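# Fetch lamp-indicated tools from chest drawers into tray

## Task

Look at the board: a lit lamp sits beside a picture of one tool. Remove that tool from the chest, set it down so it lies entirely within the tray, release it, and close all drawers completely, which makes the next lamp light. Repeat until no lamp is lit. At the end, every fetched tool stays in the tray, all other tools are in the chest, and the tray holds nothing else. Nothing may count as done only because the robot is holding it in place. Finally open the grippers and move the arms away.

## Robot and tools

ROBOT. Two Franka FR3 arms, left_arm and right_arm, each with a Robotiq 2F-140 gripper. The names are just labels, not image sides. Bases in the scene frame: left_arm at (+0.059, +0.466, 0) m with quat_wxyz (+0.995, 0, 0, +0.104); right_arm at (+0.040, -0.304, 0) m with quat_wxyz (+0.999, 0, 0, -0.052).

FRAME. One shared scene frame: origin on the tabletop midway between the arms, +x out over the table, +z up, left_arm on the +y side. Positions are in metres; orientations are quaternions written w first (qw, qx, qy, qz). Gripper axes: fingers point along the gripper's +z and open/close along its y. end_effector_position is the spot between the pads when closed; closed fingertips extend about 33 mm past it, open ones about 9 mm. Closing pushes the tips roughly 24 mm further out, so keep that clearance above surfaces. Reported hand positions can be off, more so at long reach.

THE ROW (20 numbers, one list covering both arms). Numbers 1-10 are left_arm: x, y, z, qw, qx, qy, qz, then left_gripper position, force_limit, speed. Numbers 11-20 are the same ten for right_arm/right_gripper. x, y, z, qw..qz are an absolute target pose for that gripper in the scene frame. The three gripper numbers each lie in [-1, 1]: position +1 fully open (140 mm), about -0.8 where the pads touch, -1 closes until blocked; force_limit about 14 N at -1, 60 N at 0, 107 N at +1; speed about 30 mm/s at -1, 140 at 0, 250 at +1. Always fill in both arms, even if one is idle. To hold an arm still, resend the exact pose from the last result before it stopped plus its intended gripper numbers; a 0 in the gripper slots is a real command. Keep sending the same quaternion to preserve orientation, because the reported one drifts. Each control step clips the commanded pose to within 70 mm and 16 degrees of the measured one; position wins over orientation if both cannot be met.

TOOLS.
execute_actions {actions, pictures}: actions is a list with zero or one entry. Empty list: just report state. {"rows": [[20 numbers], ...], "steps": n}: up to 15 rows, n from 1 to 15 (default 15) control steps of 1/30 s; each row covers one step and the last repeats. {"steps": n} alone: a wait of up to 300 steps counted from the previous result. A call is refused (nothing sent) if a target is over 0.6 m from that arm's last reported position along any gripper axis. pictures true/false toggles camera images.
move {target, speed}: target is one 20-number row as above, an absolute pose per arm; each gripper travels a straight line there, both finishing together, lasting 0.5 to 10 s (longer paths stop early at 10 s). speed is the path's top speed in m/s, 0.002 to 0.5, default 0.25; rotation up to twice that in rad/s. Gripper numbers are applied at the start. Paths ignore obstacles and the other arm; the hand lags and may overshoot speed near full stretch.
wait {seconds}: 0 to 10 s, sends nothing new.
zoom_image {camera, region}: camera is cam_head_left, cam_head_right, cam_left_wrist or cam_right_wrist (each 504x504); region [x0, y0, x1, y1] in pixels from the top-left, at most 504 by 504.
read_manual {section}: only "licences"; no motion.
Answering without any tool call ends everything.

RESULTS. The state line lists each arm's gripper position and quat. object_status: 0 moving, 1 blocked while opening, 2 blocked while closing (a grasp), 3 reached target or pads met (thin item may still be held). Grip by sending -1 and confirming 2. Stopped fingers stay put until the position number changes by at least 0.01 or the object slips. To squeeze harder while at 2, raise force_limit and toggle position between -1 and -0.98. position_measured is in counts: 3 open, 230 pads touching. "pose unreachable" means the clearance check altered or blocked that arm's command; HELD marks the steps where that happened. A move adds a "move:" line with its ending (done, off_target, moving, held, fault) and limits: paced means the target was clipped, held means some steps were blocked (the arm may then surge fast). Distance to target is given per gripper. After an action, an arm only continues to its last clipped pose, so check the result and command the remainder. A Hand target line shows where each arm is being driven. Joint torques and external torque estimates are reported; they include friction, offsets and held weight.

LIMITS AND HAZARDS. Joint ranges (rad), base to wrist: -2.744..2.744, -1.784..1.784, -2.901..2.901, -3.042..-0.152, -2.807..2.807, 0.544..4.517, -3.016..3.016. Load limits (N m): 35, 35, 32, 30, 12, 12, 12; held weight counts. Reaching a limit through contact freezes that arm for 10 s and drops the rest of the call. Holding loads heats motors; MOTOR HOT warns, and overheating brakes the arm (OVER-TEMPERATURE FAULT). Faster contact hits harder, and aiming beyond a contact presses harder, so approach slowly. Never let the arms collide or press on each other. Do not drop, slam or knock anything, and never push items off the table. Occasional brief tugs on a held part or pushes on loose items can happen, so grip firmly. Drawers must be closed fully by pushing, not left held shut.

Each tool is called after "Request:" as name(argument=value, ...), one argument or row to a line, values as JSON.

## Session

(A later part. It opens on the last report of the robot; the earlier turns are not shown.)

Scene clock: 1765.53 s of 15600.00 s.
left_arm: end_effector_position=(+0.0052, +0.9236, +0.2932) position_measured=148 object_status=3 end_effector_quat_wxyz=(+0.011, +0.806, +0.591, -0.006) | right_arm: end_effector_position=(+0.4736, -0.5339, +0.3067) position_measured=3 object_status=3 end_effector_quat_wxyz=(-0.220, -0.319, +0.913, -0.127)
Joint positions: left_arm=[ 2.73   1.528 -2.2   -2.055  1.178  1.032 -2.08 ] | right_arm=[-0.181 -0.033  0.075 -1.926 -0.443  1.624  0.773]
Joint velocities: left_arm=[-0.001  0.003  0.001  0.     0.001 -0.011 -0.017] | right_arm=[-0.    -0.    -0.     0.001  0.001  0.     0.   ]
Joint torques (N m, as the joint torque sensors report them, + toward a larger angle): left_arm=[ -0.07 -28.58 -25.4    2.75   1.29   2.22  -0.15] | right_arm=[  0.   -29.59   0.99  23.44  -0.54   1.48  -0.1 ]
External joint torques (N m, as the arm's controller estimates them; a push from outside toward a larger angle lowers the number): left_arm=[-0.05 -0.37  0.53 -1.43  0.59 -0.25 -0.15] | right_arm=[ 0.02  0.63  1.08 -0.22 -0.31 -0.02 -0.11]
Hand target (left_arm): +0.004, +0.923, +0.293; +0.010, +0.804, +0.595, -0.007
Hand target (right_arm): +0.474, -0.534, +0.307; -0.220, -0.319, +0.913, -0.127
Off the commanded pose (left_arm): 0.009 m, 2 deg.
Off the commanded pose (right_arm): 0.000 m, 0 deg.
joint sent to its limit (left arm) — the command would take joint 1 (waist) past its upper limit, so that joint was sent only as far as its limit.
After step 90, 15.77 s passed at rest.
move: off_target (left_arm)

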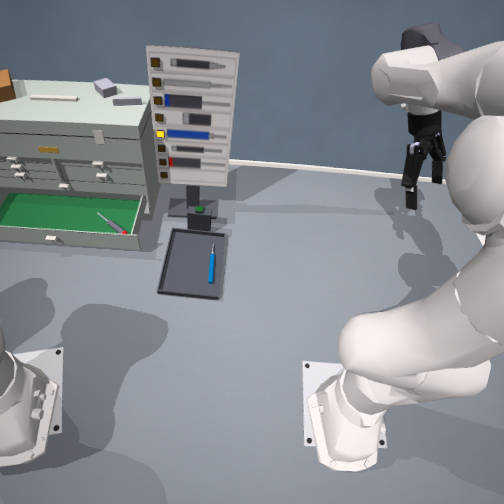

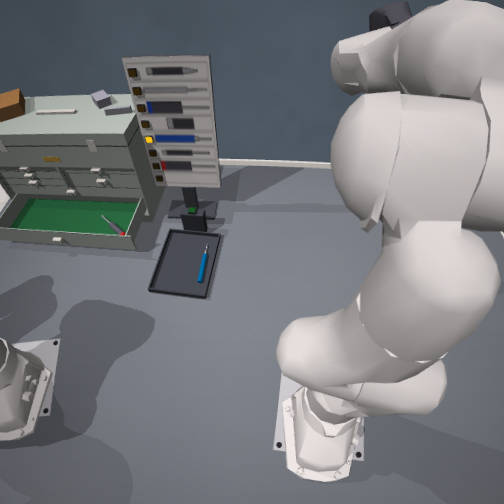

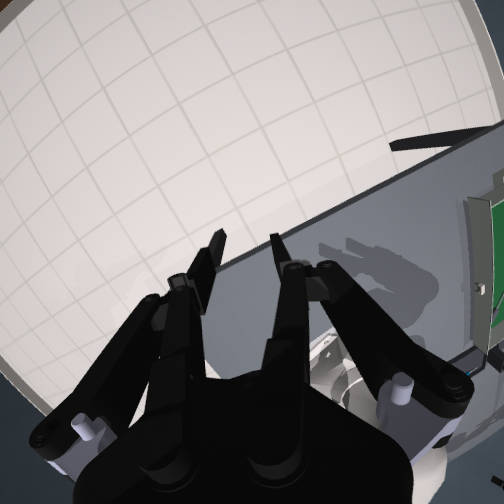

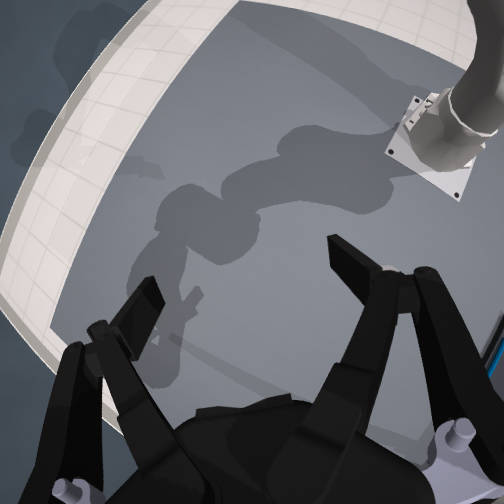

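Request:
move(
  target=[0.497,1.0,0.42,0,0.95,0.31,0,-0.15,0,0,0.4736,-0.5339,0.3067,-0.220,-0.319,0.913,-0.127,1,0,0],
  speed=0.25,
)

Request:
move(
  target=[0.361,1.083,0.454,-0.182,0.873,0.435,-0.116,-0.15,0,0,0.4736,-0.5339,0.3067,-0.220,-0.319,0.913,-0.127,1,0,0],
  speed=0.3,
)

Request:
move(
  target=[0.232,1.106,0.55,-0.351,0.737,0.531,-0.225,-0.15,0,0,0.4736,-0.5339,0.3067,-0.220,-0.319,0.913,-0.127,1,0,0],
  speed=0.3,
)

Scene clock: 1825.30 s of 15600.00 s.
left_arm: end_effector_position=(+0.4952, +0.9970, +0.4277) position_measured=148 object_status=3 end_effector_quat_wxyz=(-0.016, +0.945, +0.327, +0.012) | right_arm: end_effector_position=(+0.4736, -0.5339, +0.3067) position_measured=3 object_status=3 end_effector_quat_wxyz=(-0.220, -0.319, +0.913, -0.127)
Joint positions: left_arm=[ 1.056  0.965 -1.675 -0.53   1.341  1.038 -1.596] | right_arm=[-0.181 -0.033  0.075 -1.926 -0.443  1.624  0.773]
Joint velocities: left_arm=[-0.088 -0.011  0.054  0.12   0.025 -0.022  0.09 ] | right_arm=[ 0.    -0.    -0.001 -0.    -0.     0.     0.   ]
Joint torques (N m, as the joint torque sensors report them, + toward a larger angle): left_arm=[ -0.45 -48.91  -8.96   2.06   1.39   2.19   0.2 ] | right_arm=[ -0.35 -29.81   0.94  23.76  -0.51   1.5   -0.16]
External joint torques (N m, as the arm's controller estimates them; a push from outside toward a larger angle lowers the number): left_arm=[-0.6  -1.21  2.61  0.66  0.62 -0.41  0.2 ] | right_arm=[-0.35  0.36  1.01  0.15 -0.28  0.01 -0.17]
Hand target (left_arm): +0.494, +0.996, +0.428; -0.017, +0.949, +0.314, +0.009
Hand target (right_arm): +0.474, -0.534, +0.307; -0.220, -0.319, +0.913, -0.127
Off the commanded pose (left_arm): 0.008 m, 3 deg.
Off the commanded pose (right_arm): 0.000 m, 0 deg.
After step 90, 53.53 s passed at rest.
move: off_target (left_arm)

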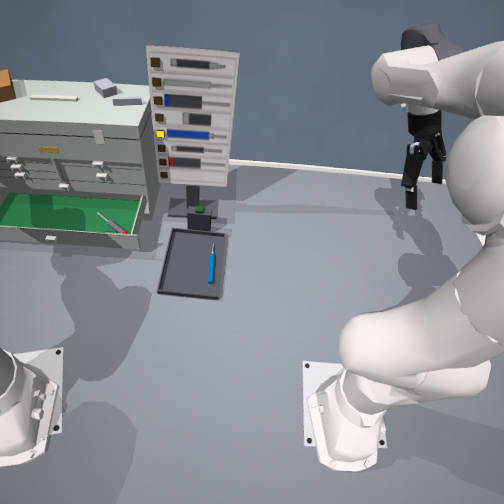

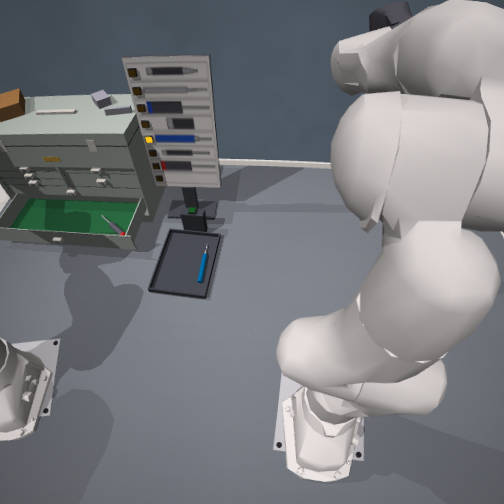

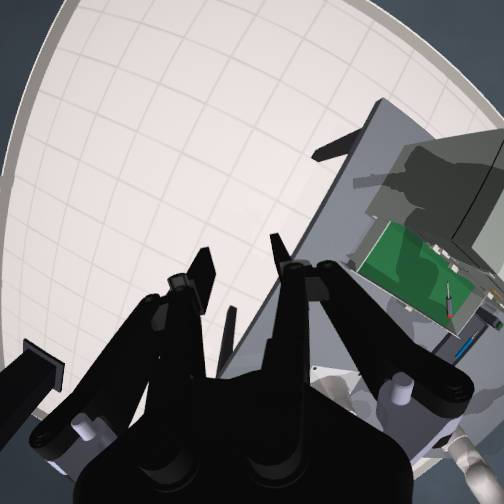

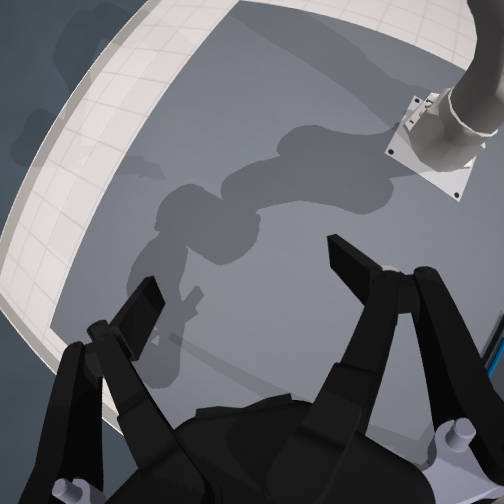

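Scene clock: 1826.60 s of 15600.00 s.
left_arm: end_effector_position=(+0.3621, +1.0844, +0.4534) position_measured=148 object_status=3 end_effector_quat_wxyz=(-0.191, +0.873, +0.438, -0.099) | right_arm: end_effector_position=(+0.4736, -0.5339, +0.3067) position_measured=3 object_status=3 end_effector_quat_wxyz=(-0.220, -0.319, +0.913, -0.127)
Joint positions: left_arm=[ 1.049  0.883 -1.385 -0.515  1.548  1.005 -1.572] | right_arm=[-0.181 -0.033  0.075 -1.926 -0.443  1.624  0.773]
Joint velocities: left_arm=[-0.005 -0.004  0.008 -0.002  0.004  0.     0.011] | right_arm=[-0.001 -0.    -0.     0.    -0.    -0.     0.   ]
Joint torques (N m, as the joint torque sensors report them, + toward a larger angle): left_arm=[ -1.1  -49.11  -7.01   6.49   2.57   2.31   0.19] | right_arm=[ -0.65 -29.4    1.2   24.    -0.47   1.47  -0.11]
External joint torques (N m, as the arm's controller estimates them; a push from outside toward a larger angle lowers the number): left_arm=[-0.99 -1.66  2.13  0.2   0.5   0.04  0.21] | right_arm=[-0.65  0.86  1.26  0.35 -0.24 -0.02 -0.12]
Hand target (left_arm): +0.362, +1.084, +0.455; -0.192, +0.874, +0.436, -0.100
Hand target (right_arm): +0.474, -0.534, +0.307; -0.220, -0.319, +0.913, -0.127
Off the commanded pose (left_arm): 0.002 m, 2 deg.
Off the commanded pose (right_arm): 0.000 m, 0 deg.
elbow stopped short (left arm): the move would have taken joint 4 (elbow) straighter than the controller allows; a more bent joint 4 avoids this.
move: done

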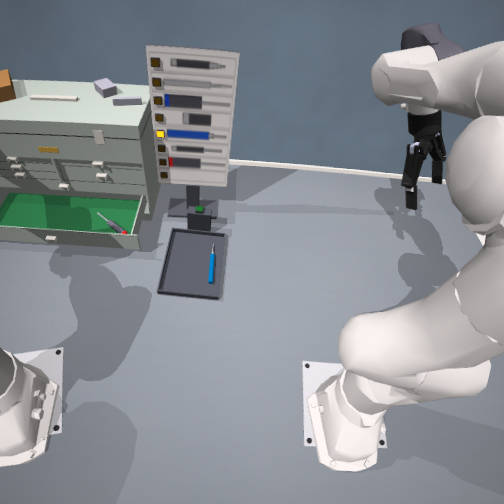

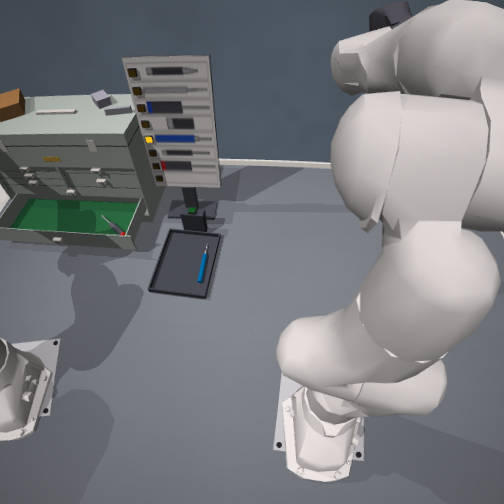

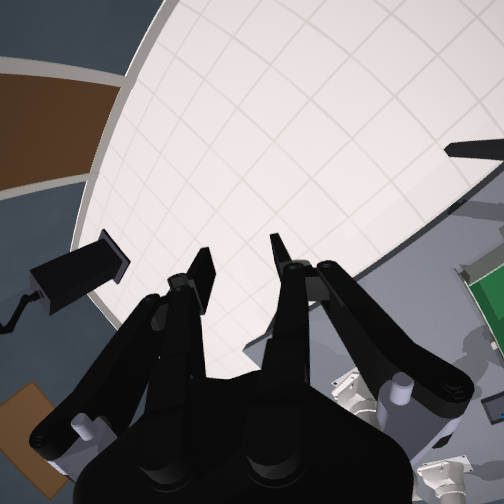

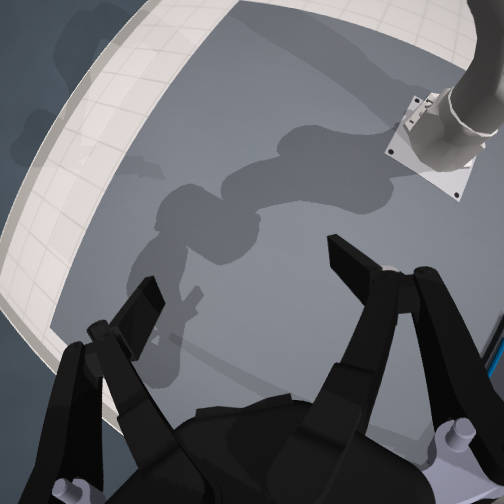

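Scene clock: 1828.03 s of 15600.00 s.
left_arm: end_effector_position=(+0.2321, +1.1079, +0.5495) position_measured=148 object_status=3 end_effector_quat_wxyz=(-0.363, +0.737, +0.530, -0.210) | right_arm: end_effector_position=(+0.4736, -0.5339, +0.3067) position_measured=3 object_status=3 end_effector_quat_wxyz=(-0.220, -0.319, +0.913, -0.127)
Joint positions: left_arm=[ 1.001  0.799 -1.094 -0.515  1.797  0.946 -1.562] | right_arm=[-0.181 -0.033  0.075 -1.926 -0.443  1.624  0.773]
Joint velocities: left_arm=[-0.    -0.001 -0.     0.001  0.015 -0.003  0.006] | right_arm=[ 0.001 -0.001  0.001 -0.     0.001 -0.001 -0.001]
Joint torques (N m, as the joint torque sensors report them, + toward a larger angle): left_arm=[ -1.15 -47.28  -6.14  11.24   3.5    1.51   0.29] | right_arm=[ -0.21 -29.66   1.01  23.54  -0.51   1.44  -0.16]
External joint torques (N m, as the arm's controller estimates them; a push from outside toward a larger angle lowers the number): left_arm=[-1.14 -0.46  0.38  0.84  0.5  -0.33  0.33] | right_arm=[-0.31  0.61  0.99 -0.09 -0.29 -0.06 -0.17]
Hand target (left_arm): +0.232, +1.107, +0.550; -0.362, +0.738, +0.528, -0.212
Hand target (right_arm): +0.474, -0.534, +0.307; -0.220, -0.319, +0.913, -0.127
Off the commanded pose (left_arm): 0.002 m, 2 deg.
Off the commanded pose (right_arm): 0.000 m, 0 deg.
elbow stopped short (left arm): the move would have taken joint 4 (elbow) straighter than the controller allows; a more bent joint 4 avoids this.
move: done

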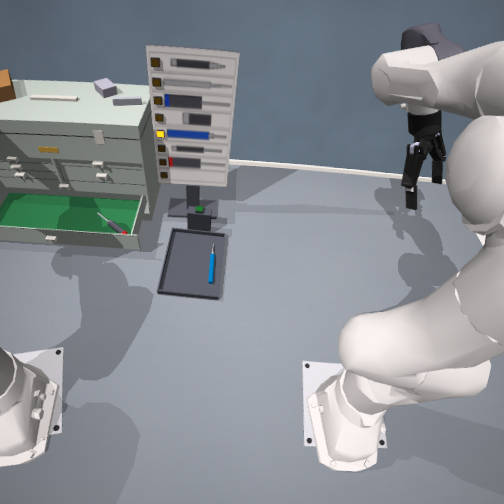

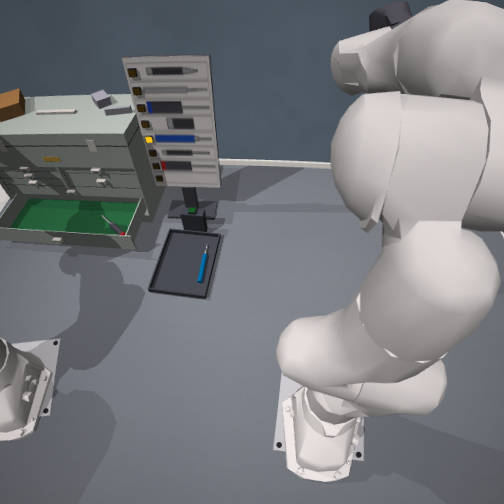

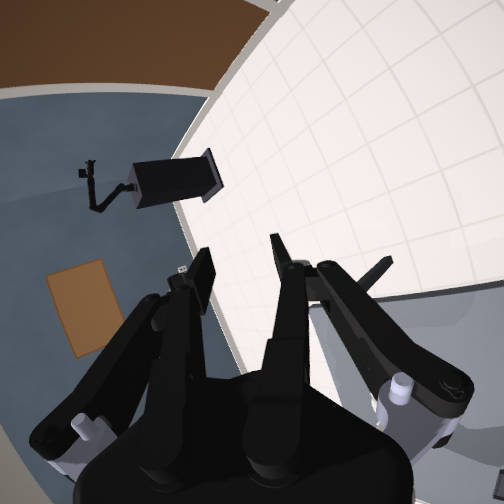

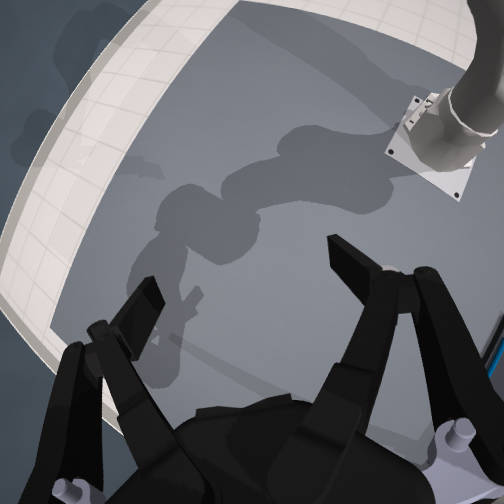

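Working. Continue.

Request:
move(
  target=[0.144,1.066,0.68,-0.496,0.551,0.590,-0.317,-0.15,0,0,0.4736,-0.5339,0.3067,-0.220,-0.319,0.913,-0.127,1,0,0],
  speed=0.3,
)

Request:
move(
  target=[0.122,0.972,0.81,-0.608,0.327,0.610,-0.389,-0.15,0,0,0.4736,-0.5339,0.3067,-0.220,-0.319,0.913,-0.127,1,0,0],
  speed=0.3,
)

Request:
move(
  target=[0.170,0.850,0.907,-0.678,0.081,0.587,-0.434,-0.15,0,0,0.4736,-0.5339,0.3067,-0.220,-0.319,0.913,-0.127,1,0,0],
  speed=0.3,
)

Scene clock: 1838.57 s of 15600.00 s.
left_arm: end_effector_position=(+0.1441, +1.0673, +0.6792) position_measured=148 object_status=3 end_effector_quat_wxyz=(-0.507, +0.552, +0.587, -0.306) | right_arm: end_effector_position=(+0.4736, -0.5339, +0.3067) position_measured=3 object_status=3 end_effector_quat_wxyz=(-0.220, -0.319, +0.913, -0.127)
Joint positions: left_arm=[ 0.923  0.742 -0.806 -0.515  2.081  0.885 -1.538] | right_arm=[-0.181 -0.033  0.075 -1.926 -0.443  1.624  0.773]
Joint velocities: left_arm=[ 0.     0.001 -0.025 -0.001  0.027 -0.005  0.011] | right_arm=[-0.    -0.001 -0.    -0.001 -0.001  0.     0.001]
Joint torques (N m, as the joint torque sensors report them, + toward a larger angle): left_arm=[  0.36 -45.77  -4.2   13.97   3.79   1.1    0.19] | right_arm=[  0.09 -29.86   1.04  23.96  -0.46   1.48  -0.12]
External joint torques (N m, as the arm's controller estimates them; a push from outside toward a larger angle lowers the number): left_arm=[ 0.38  0.22 -0.1   0.75  0.6  -0.33  0.24] | right_arm=[ 0.1   0.18  1.12  0.44 -0.23  0.   -0.13]
Hand target (left_arm): +0.144, +1.066, +0.679; -0.506, +0.553, +0.586, -0.308
Hand target (right_arm): +0.474, -0.534, +0.307; -0.220, -0.319, +0.913, -0.127
Off the commanded pose (left_arm): 0.001 m, 2 deg.
Off the commanded pose (right_arm): 0.000 m, 0 deg.
elbow stopped short (left arm): the move would have taken joint 4 (elbow) straighter than the controller allows; a more bent joint 4 avoids this.
After step 90, 6.07 s passed at rest.
move: done

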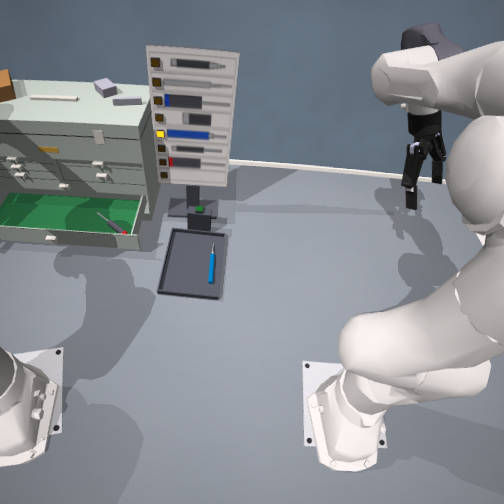

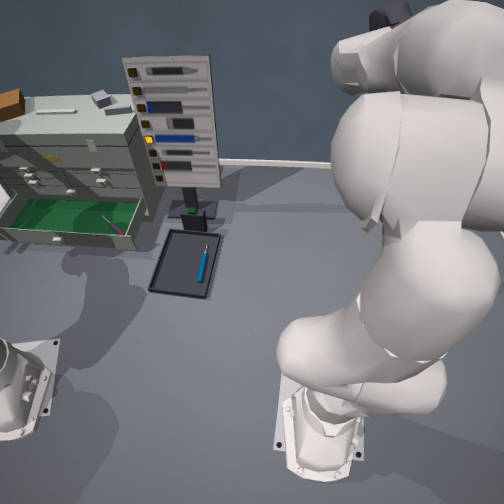

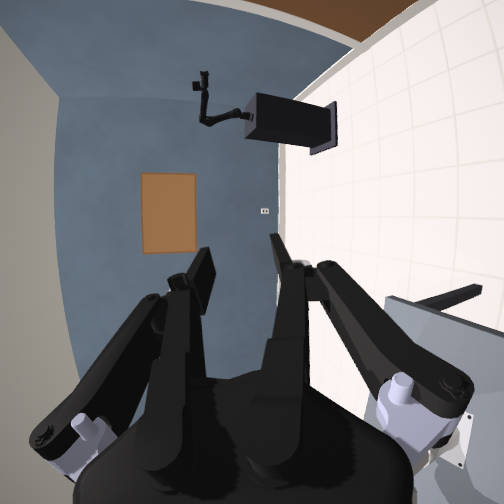

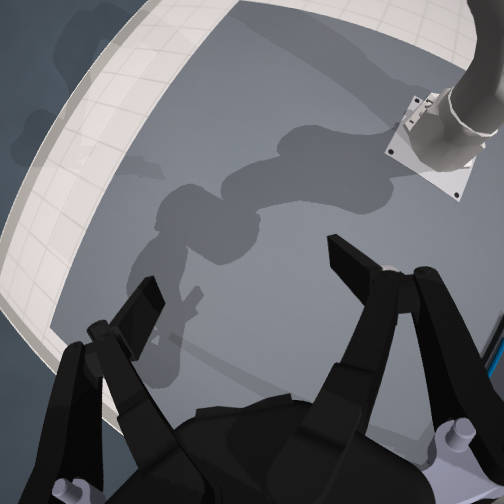

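Scene clock: 1839.97 s of 15600.00 s.
left_arm: end_effector_position=(+0.1201, +0.9727, +0.8080) position_measured=148 object_status=3 end_effector_quat_wxyz=(+0.617, -0.327, -0.606, +0.381) | right_arm: end_effector_position=(+0.4736, -0.5339, +0.3067) position_measured=3 object_status=3 end_effector_quat_wxyz=(-0.220, -0.319, +0.913, -0.127)
Joint positions: left_arm=[ 0.826  0.71  -0.5   -0.516  2.382  0.826 -1.498] | right_arm=[-0.181 -0.033  0.075 -1.926 -0.443  1.624  0.773]
Joint velocities: left_arm=[ 0.001  0.007 -0.022  0.     0.031  0.     0.023] | right_arm=[ 0.     0.     0.001  0.    -0.001  0.    -0.001]
Joint torques (N m, as the joint torque sensors report them, + toward a larger angle): left_arm=[ -0.62 -45.9   -2.76  17.12   3.21   1.12   0.14] | right_arm=[ -0.27 -29.59   1.05  23.9   -0.51   1.55  -0.09]
External joint torques (N m, as the arm's controller estimates them; a push from outside toward a larger angle lowers the number): left_arm=[-0.52 -0.66 -0.61  1.88  0.71 -0.12  0.17] | right_arm=[-0.29  0.56  1.1   0.31 -0.28  0.06 -0.1 ]
Hand target (left_arm): +0.121, +0.972, +0.808; +0.616, -0.329, -0.605, +0.383
Hand target (right_arm): +0.474, -0.534, +0.307; -0.220, -0.319, +0.913, -0.127
Off the commanded pose (left_arm): 0.003 m, 1 deg.
Off the commanded pose (right_arm): 0.000 m, 0 deg.
elbow stopped short (left arm): the move would have taken joint 4 (elbow) straighter than the controller allows; a more bent joint 4 avoids this.
move: done

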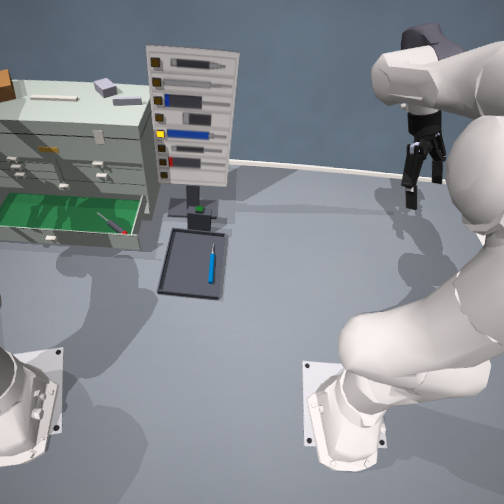

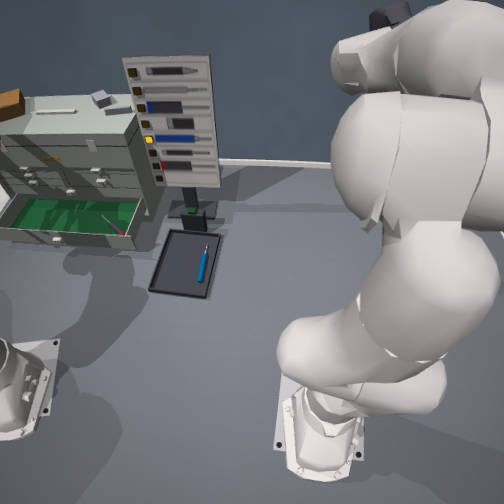

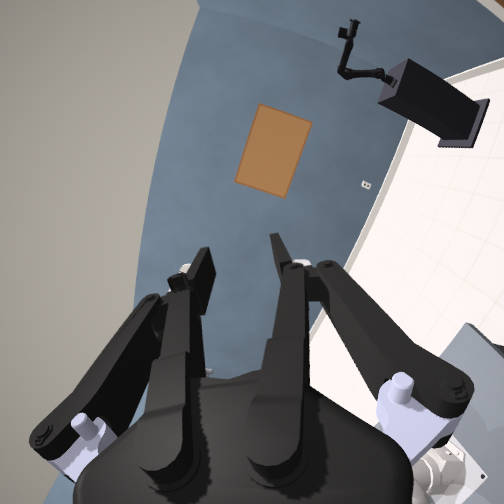

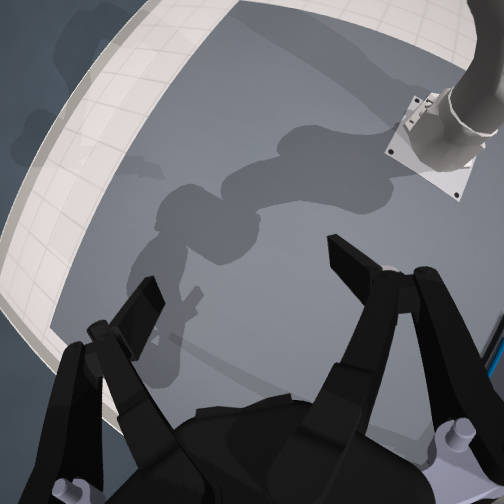

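Scene clock: 1841.40 s of 15600.00 s.
left_arm: end_effector_position=(+0.1663, +0.8502, +0.9044) position_measured=148 object_status=3 end_effector_quat_wxyz=(+0.685, -0.081, -0.584, +0.428) | right_arm: end_effector_position=(+0.4736, -0.5339, +0.3067) position_measured=3 object_status=3 end_effector_quat_wxyz=(-0.220, -0.319, +0.913, -0.127)
Joint positions: left_arm=[ 0.722  0.697 -0.172 -0.516  2.684  0.789 -1.439] | right_arm=[-0.181 -0.033  0.075 -1.926 -0.443  1.624  0.773]
Joint velocities: left_arm=[-0.     0.003 -0.005  0.001  0.02   0.002  0.023] | right_arm=[-0.002  0.    -0.001  0.001 -0.    -0.    -0.   ]
Joint torques (N m, as the joint torque sensors report them, + toward a larger angle): left_arm=[ -0.85 -43.8   -1.97  18.38   1.67   1.38   0.24] | right_arm=[ -0.08 -29.4    0.98  23.43  -0.48   1.47  -0.1 ]
External joint torques (N m, as the arm's controller estimates them; a push from outside toward a larger angle lowers the number): left_arm=[-0.79  1.37 -1.42  1.76  0.59  0.21  0.25] | right_arm=[ 0.04  0.83  1.17 -0.24 -0.24 -0.02 -0.11]
Hand target (left_arm): +0.167, +0.850, +0.905; +0.684, -0.083, -0.582, +0.431
Hand target (right_arm): +0.474, -0.534, +0.307; -0.220, -0.319, +0.913, -0.127
Off the commanded pose (left_arm): 0.004 m, 1 deg.
Off the commanded pose (right_arm): 0.000 m, 0 deg.
elbow stopped short (left arm): the move would have taken joint 4 (elbow) straighter than the controller allows; a more bent joint 4 avoids this.
move: off_target (left_arm)

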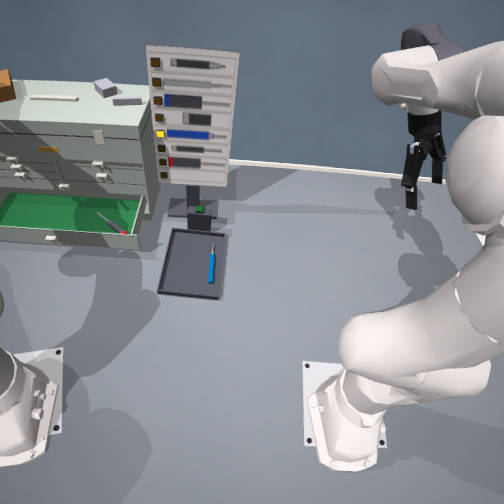

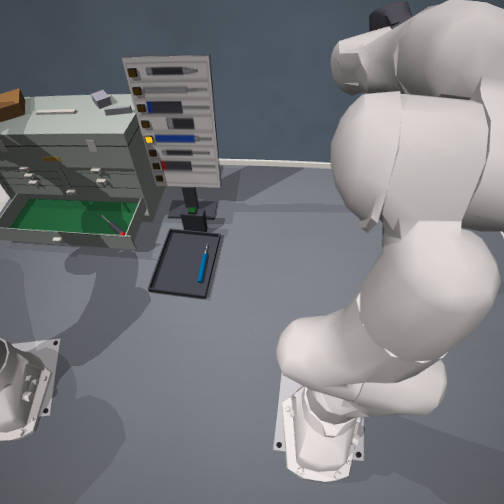

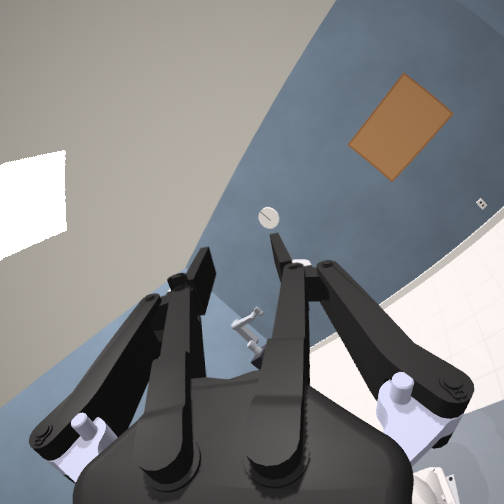

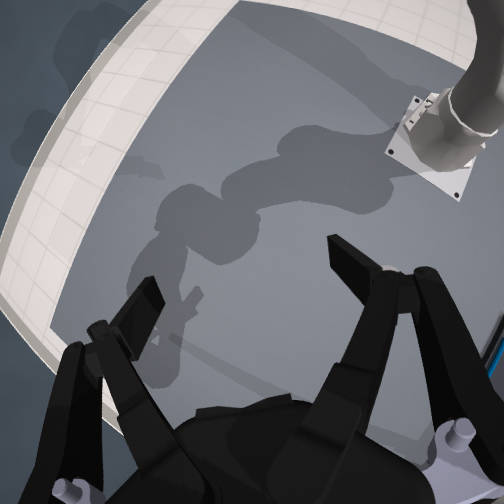

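Request:
move(
  target=[0.10,0.80,0.80,-0.66,0.16,0.60,-0.42,-0.15,0,0,0.4736,-0.5339,0.3067,-0.220,-0.319,0.913,-0.127,1,0,0],
  speed=0.25,
)

Request:
move(
  target=[0.03,0.86,0.66,-0.608,0.327,0.610,-0.389,-0.15,0,0,0.4736,-0.5339,0.3067,-0.220,-0.319,0.913,-0.127,1,0,0],
  speed=0.25,
)

Scene clock: 1862.83 s of 15600.00 s.
left_arm: end_effector_position=(+0.0928, +0.8013, +0.7979) position_measured=148 object_status=3 end_effector_quat_wxyz=(+0.652, -0.164, -0.600, +0.434) | right_arm: end_effector_position=(+0.4736, -0.5339, +0.3067) position_measured=3 object_status=3 end_effector_quat_wxyz=(-0.220, -0.319, +0.913, -0.127)
Joint positions: left_arm=[ 0.056  0.093  0.562 -1.549  1.881  0.529 -2.001] | right_arm=[-0.181 -0.033  0.075 -1.926 -0.443  1.624  0.773]
Joint velocities: left_arm=[-0.002 -0.     0.001 -0.001 -0.001 -0.    -0.028] | right_arm=[ 0.003 -0.     0.001  0.     0.001  0.    -0.003]
Joint torques (N m, as the joint torque sensors report them, + toward a larger angle): left_arm=[ -1.77 -28.13   3.95  19.92   3.38  -0.24  -0.16] | right_arm=[ -0.36 -29.77   0.92  24.25  -0.5    1.53  -0.15]
External joint torques (N m, as the arm's controller estimates them; a push from outside toward a larger angle lowers the number): left_arm=[-1.8  -2.11  2.3  -0.84  0.55 -0.34 -0.14] | right_arm=[-0.42  0.45  0.93  0.61 -0.28  0.03 -0.16]
Hand target (left_arm): +0.093, +0.800, +0.798; +0.655, -0.160, -0.601, +0.430
Hand target (right_arm): +0.474, -0.534, +0.307; -0.220, -0.319, +0.913, -0.127
Off the commanded pose (left_arm): 0.008 m, 2 deg.
Off the commanded pose (right_arm): 0.000 m, 0 deg.
joint sent to its limit (left arm) — the command would take joint 6 (wrist pitch) past its lower limit, so that joint was sent only as far as its limit.
After step 90, 15.37 s passed at rest.
move: off_target (left_arm); limits=paced

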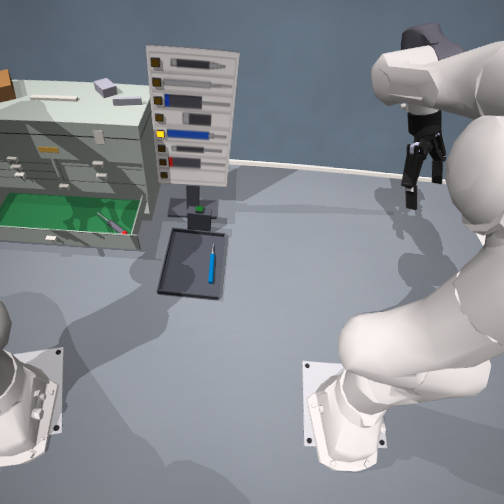

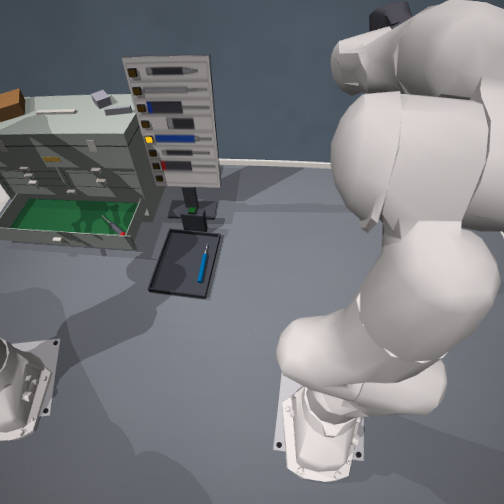

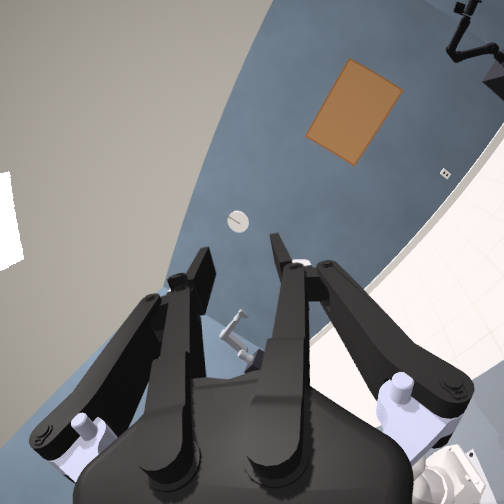

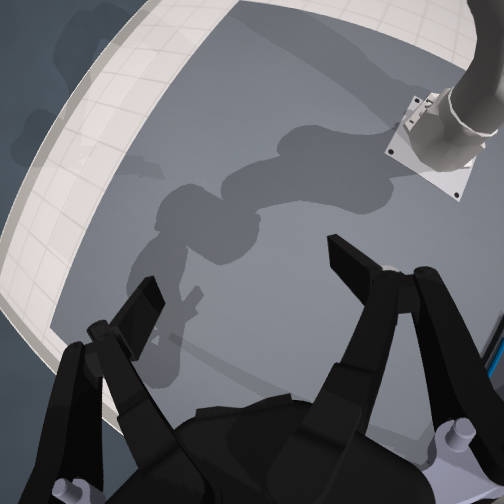

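Scene clock: 1864.33 s of 15600.00 s.
left_arm: end_effector_position=(+0.0293, +0.8583, +0.6611) position_measured=148 object_status=3 end_effector_quat_wxyz=(+0.606, -0.329, -0.606, +0.398) | right_arm: end_effector_position=(+0.4736, -0.5339, +0.3067) position_measured=3 object_status=3 end_effector_quat_wxyz=(-0.220, -0.319, +0.913, -0.127)
Joint positions: left_arm=[ 0.055 -0.109  0.543 -1.85   1.489  0.716 -2.289] | right_arm=[-0.181 -0.033  0.075 -1.926 -0.443  1.624  0.773]
Joint velocities: left_arm=[ 0.001 -0.    -0.    -0.002 -0.     0.005 -0.03 ] | right_arm=[-0.001 -0.002  0.    -0.001  0.001  0.    -0.001]
Joint torques (N m, as the joint torque sensors report them, + toward a larger angle): left_arm=[ -0.43 -21.04  -0.84  20.91   3.01  -0.17  -0.25] | right_arm=[ -0.47 -29.76   0.69  23.51  -0.46   1.5   -0.11]
External joint torques (N m, as the arm's controller estimates them; a push from outside toward a larger angle lowers the number): left_arm=[-0.51 -1.49  1.08 -0.74 -0.46  0.5  -0.22] | right_arm=[-0.47  0.45  0.76 -0.08 -0.24  0.02 -0.11]
Hand target (left_arm): +0.029, +0.859, +0.660; +0.608, -0.327, -0.608, +0.393
Hand target (right_arm): +0.474, -0.534, +0.307; -0.220, -0.319, +0.913, -0.127
Off the commanded pose (left_arm): 0.002 m, 1 deg.
Off the commanded pose (right_arm): 0.000 m, 0 deg.
move: done

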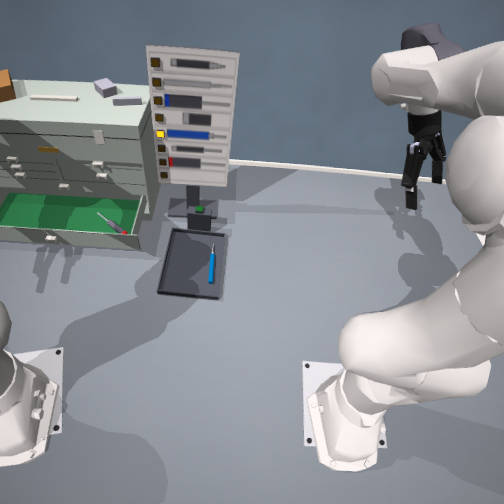

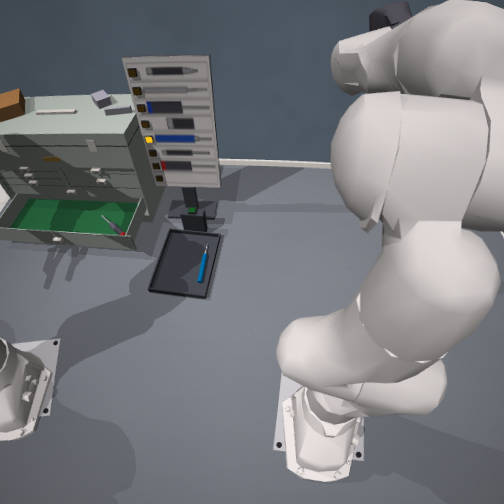

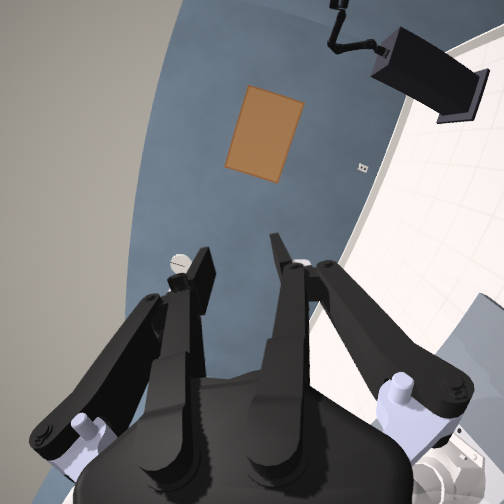

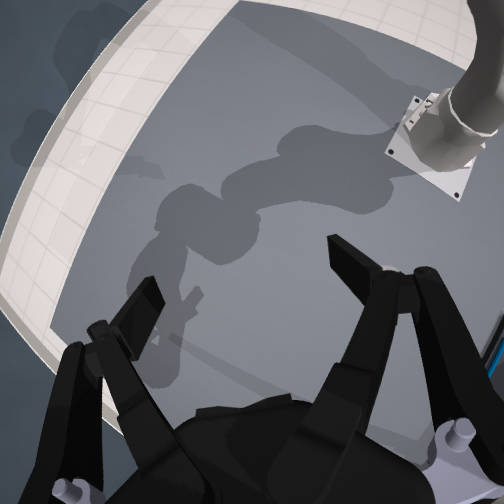

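Request:
execute_actions(
  actions=[],
)

Scene clock: 1900.20 s of 15600.00 s.
left_arm: end_effector_position=(+0.0293, +0.8586, +0.6609) position_measured=148 object_status=3 end_effector_quat_wxyz=(+0.607, -0.327, -0.607, +0.394) | right_arm: end_effector_position=(+0.4736, -0.5339, +0.3067) position_measured=3 object_status=3 end_effector_quat_wxyz=(-0.220, -0.319, +0.913, -0.127)
Joint positions: left_arm=[ 0.055 -0.109  0.543 -1.85   1.489  0.717 -2.298] | right_arm=[-0.181 -0.033  0.075 -1.926 -0.443  1.624  0.773]
Joint velocities: left_arm=[-0.    -0.    -0.001  0.    -0.     0.001 -0.001] | right_arm=[-0.    -0.001  0.    -0.001  0.001  0.     0.   ]
Joint torques (N m, as the joint torque sensors report them, + toward a larger angle): left_arm=[ -0.31 -21.31  -0.92  21.11   3.01  -0.35  -0.17] | right_arm=[ -0.48 -29.69   1.    23.58  -0.5    1.45  -0.07]
External joint torques (N m, as the arm's controller estimates them; a push from outside toward a larger angle lowers the number): left_arm=[-0.27 -1.71  1.13 -0.62 -0.46  0.31 -0.14] | right_arm=[-0.44  0.54  1.12 -0.05 -0.27 -0.04 -0.08]
Hand target (left_arm): +0.029, +0.859, +0.660; +0.608, -0.327, -0.608, +0.393
Hand target (right_arm): +0.474, -0.534, +0.307; -0.220, -0.319, +0.913, -0.127
Off the commanded pose (left_arm): 0.002 m, 1 deg.
Off the commanded pose (right_arm): 0.000 m, 0 deg.
Steps of this call (steps 1 to 90: nothing new was sent; then 32.87 s passed at rest). Readings (end_effector_position | what the end effector reports):
1: left_arm (+0.0293, +0.8583, +0.6611) | right_arm (+0.4736, -0.5339, +0.3067) | left_arm position_measured=148 object_status=3 | right_arm position_measured=3 object_status=3
2: left_arm (+0.0293, +0.8584, +0.6610) | right_arm (+0.4736, -0.5339, +0.3067) | left_arm position_measured=148 object_status=3 | right_arm position_measured=3 object_status=3
4: left_arm (+0.0293, +0.8584, +0.6610) | right_arm (+0.4736, -0.5339, +0.3067) | left_arm position_measured=148 object_status=3 | right_arm position_measured=3 object_status=3
8: left_arm (+0.0293, +0.8585, +0.6610) | right_arm (+0.4736, -0.5339, +0.3067) | left_arm position_measured=148 object_status=3 | right_arm position_measured=3 object_status=3
90: the state above

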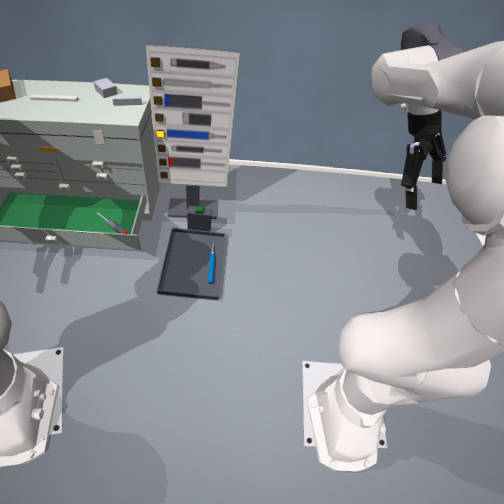

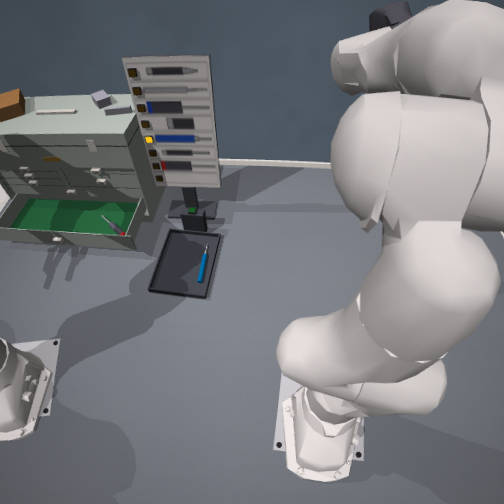

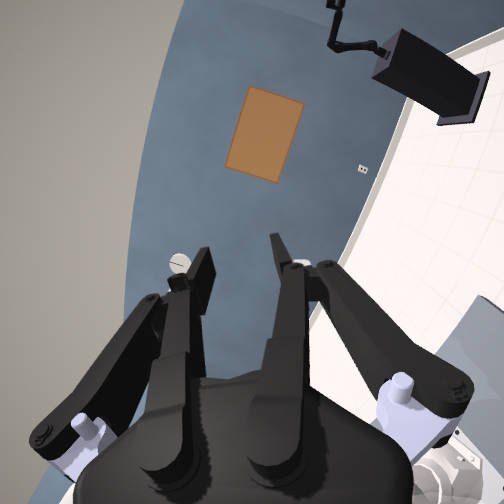

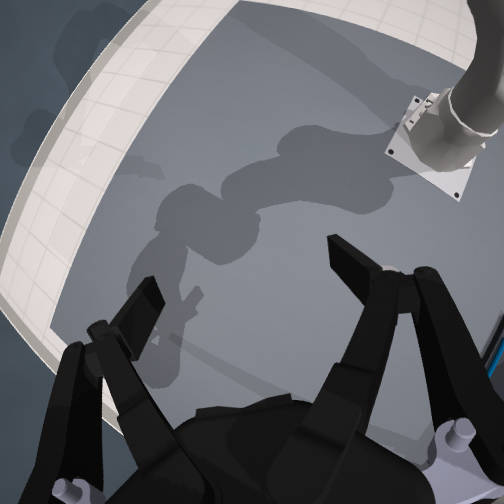

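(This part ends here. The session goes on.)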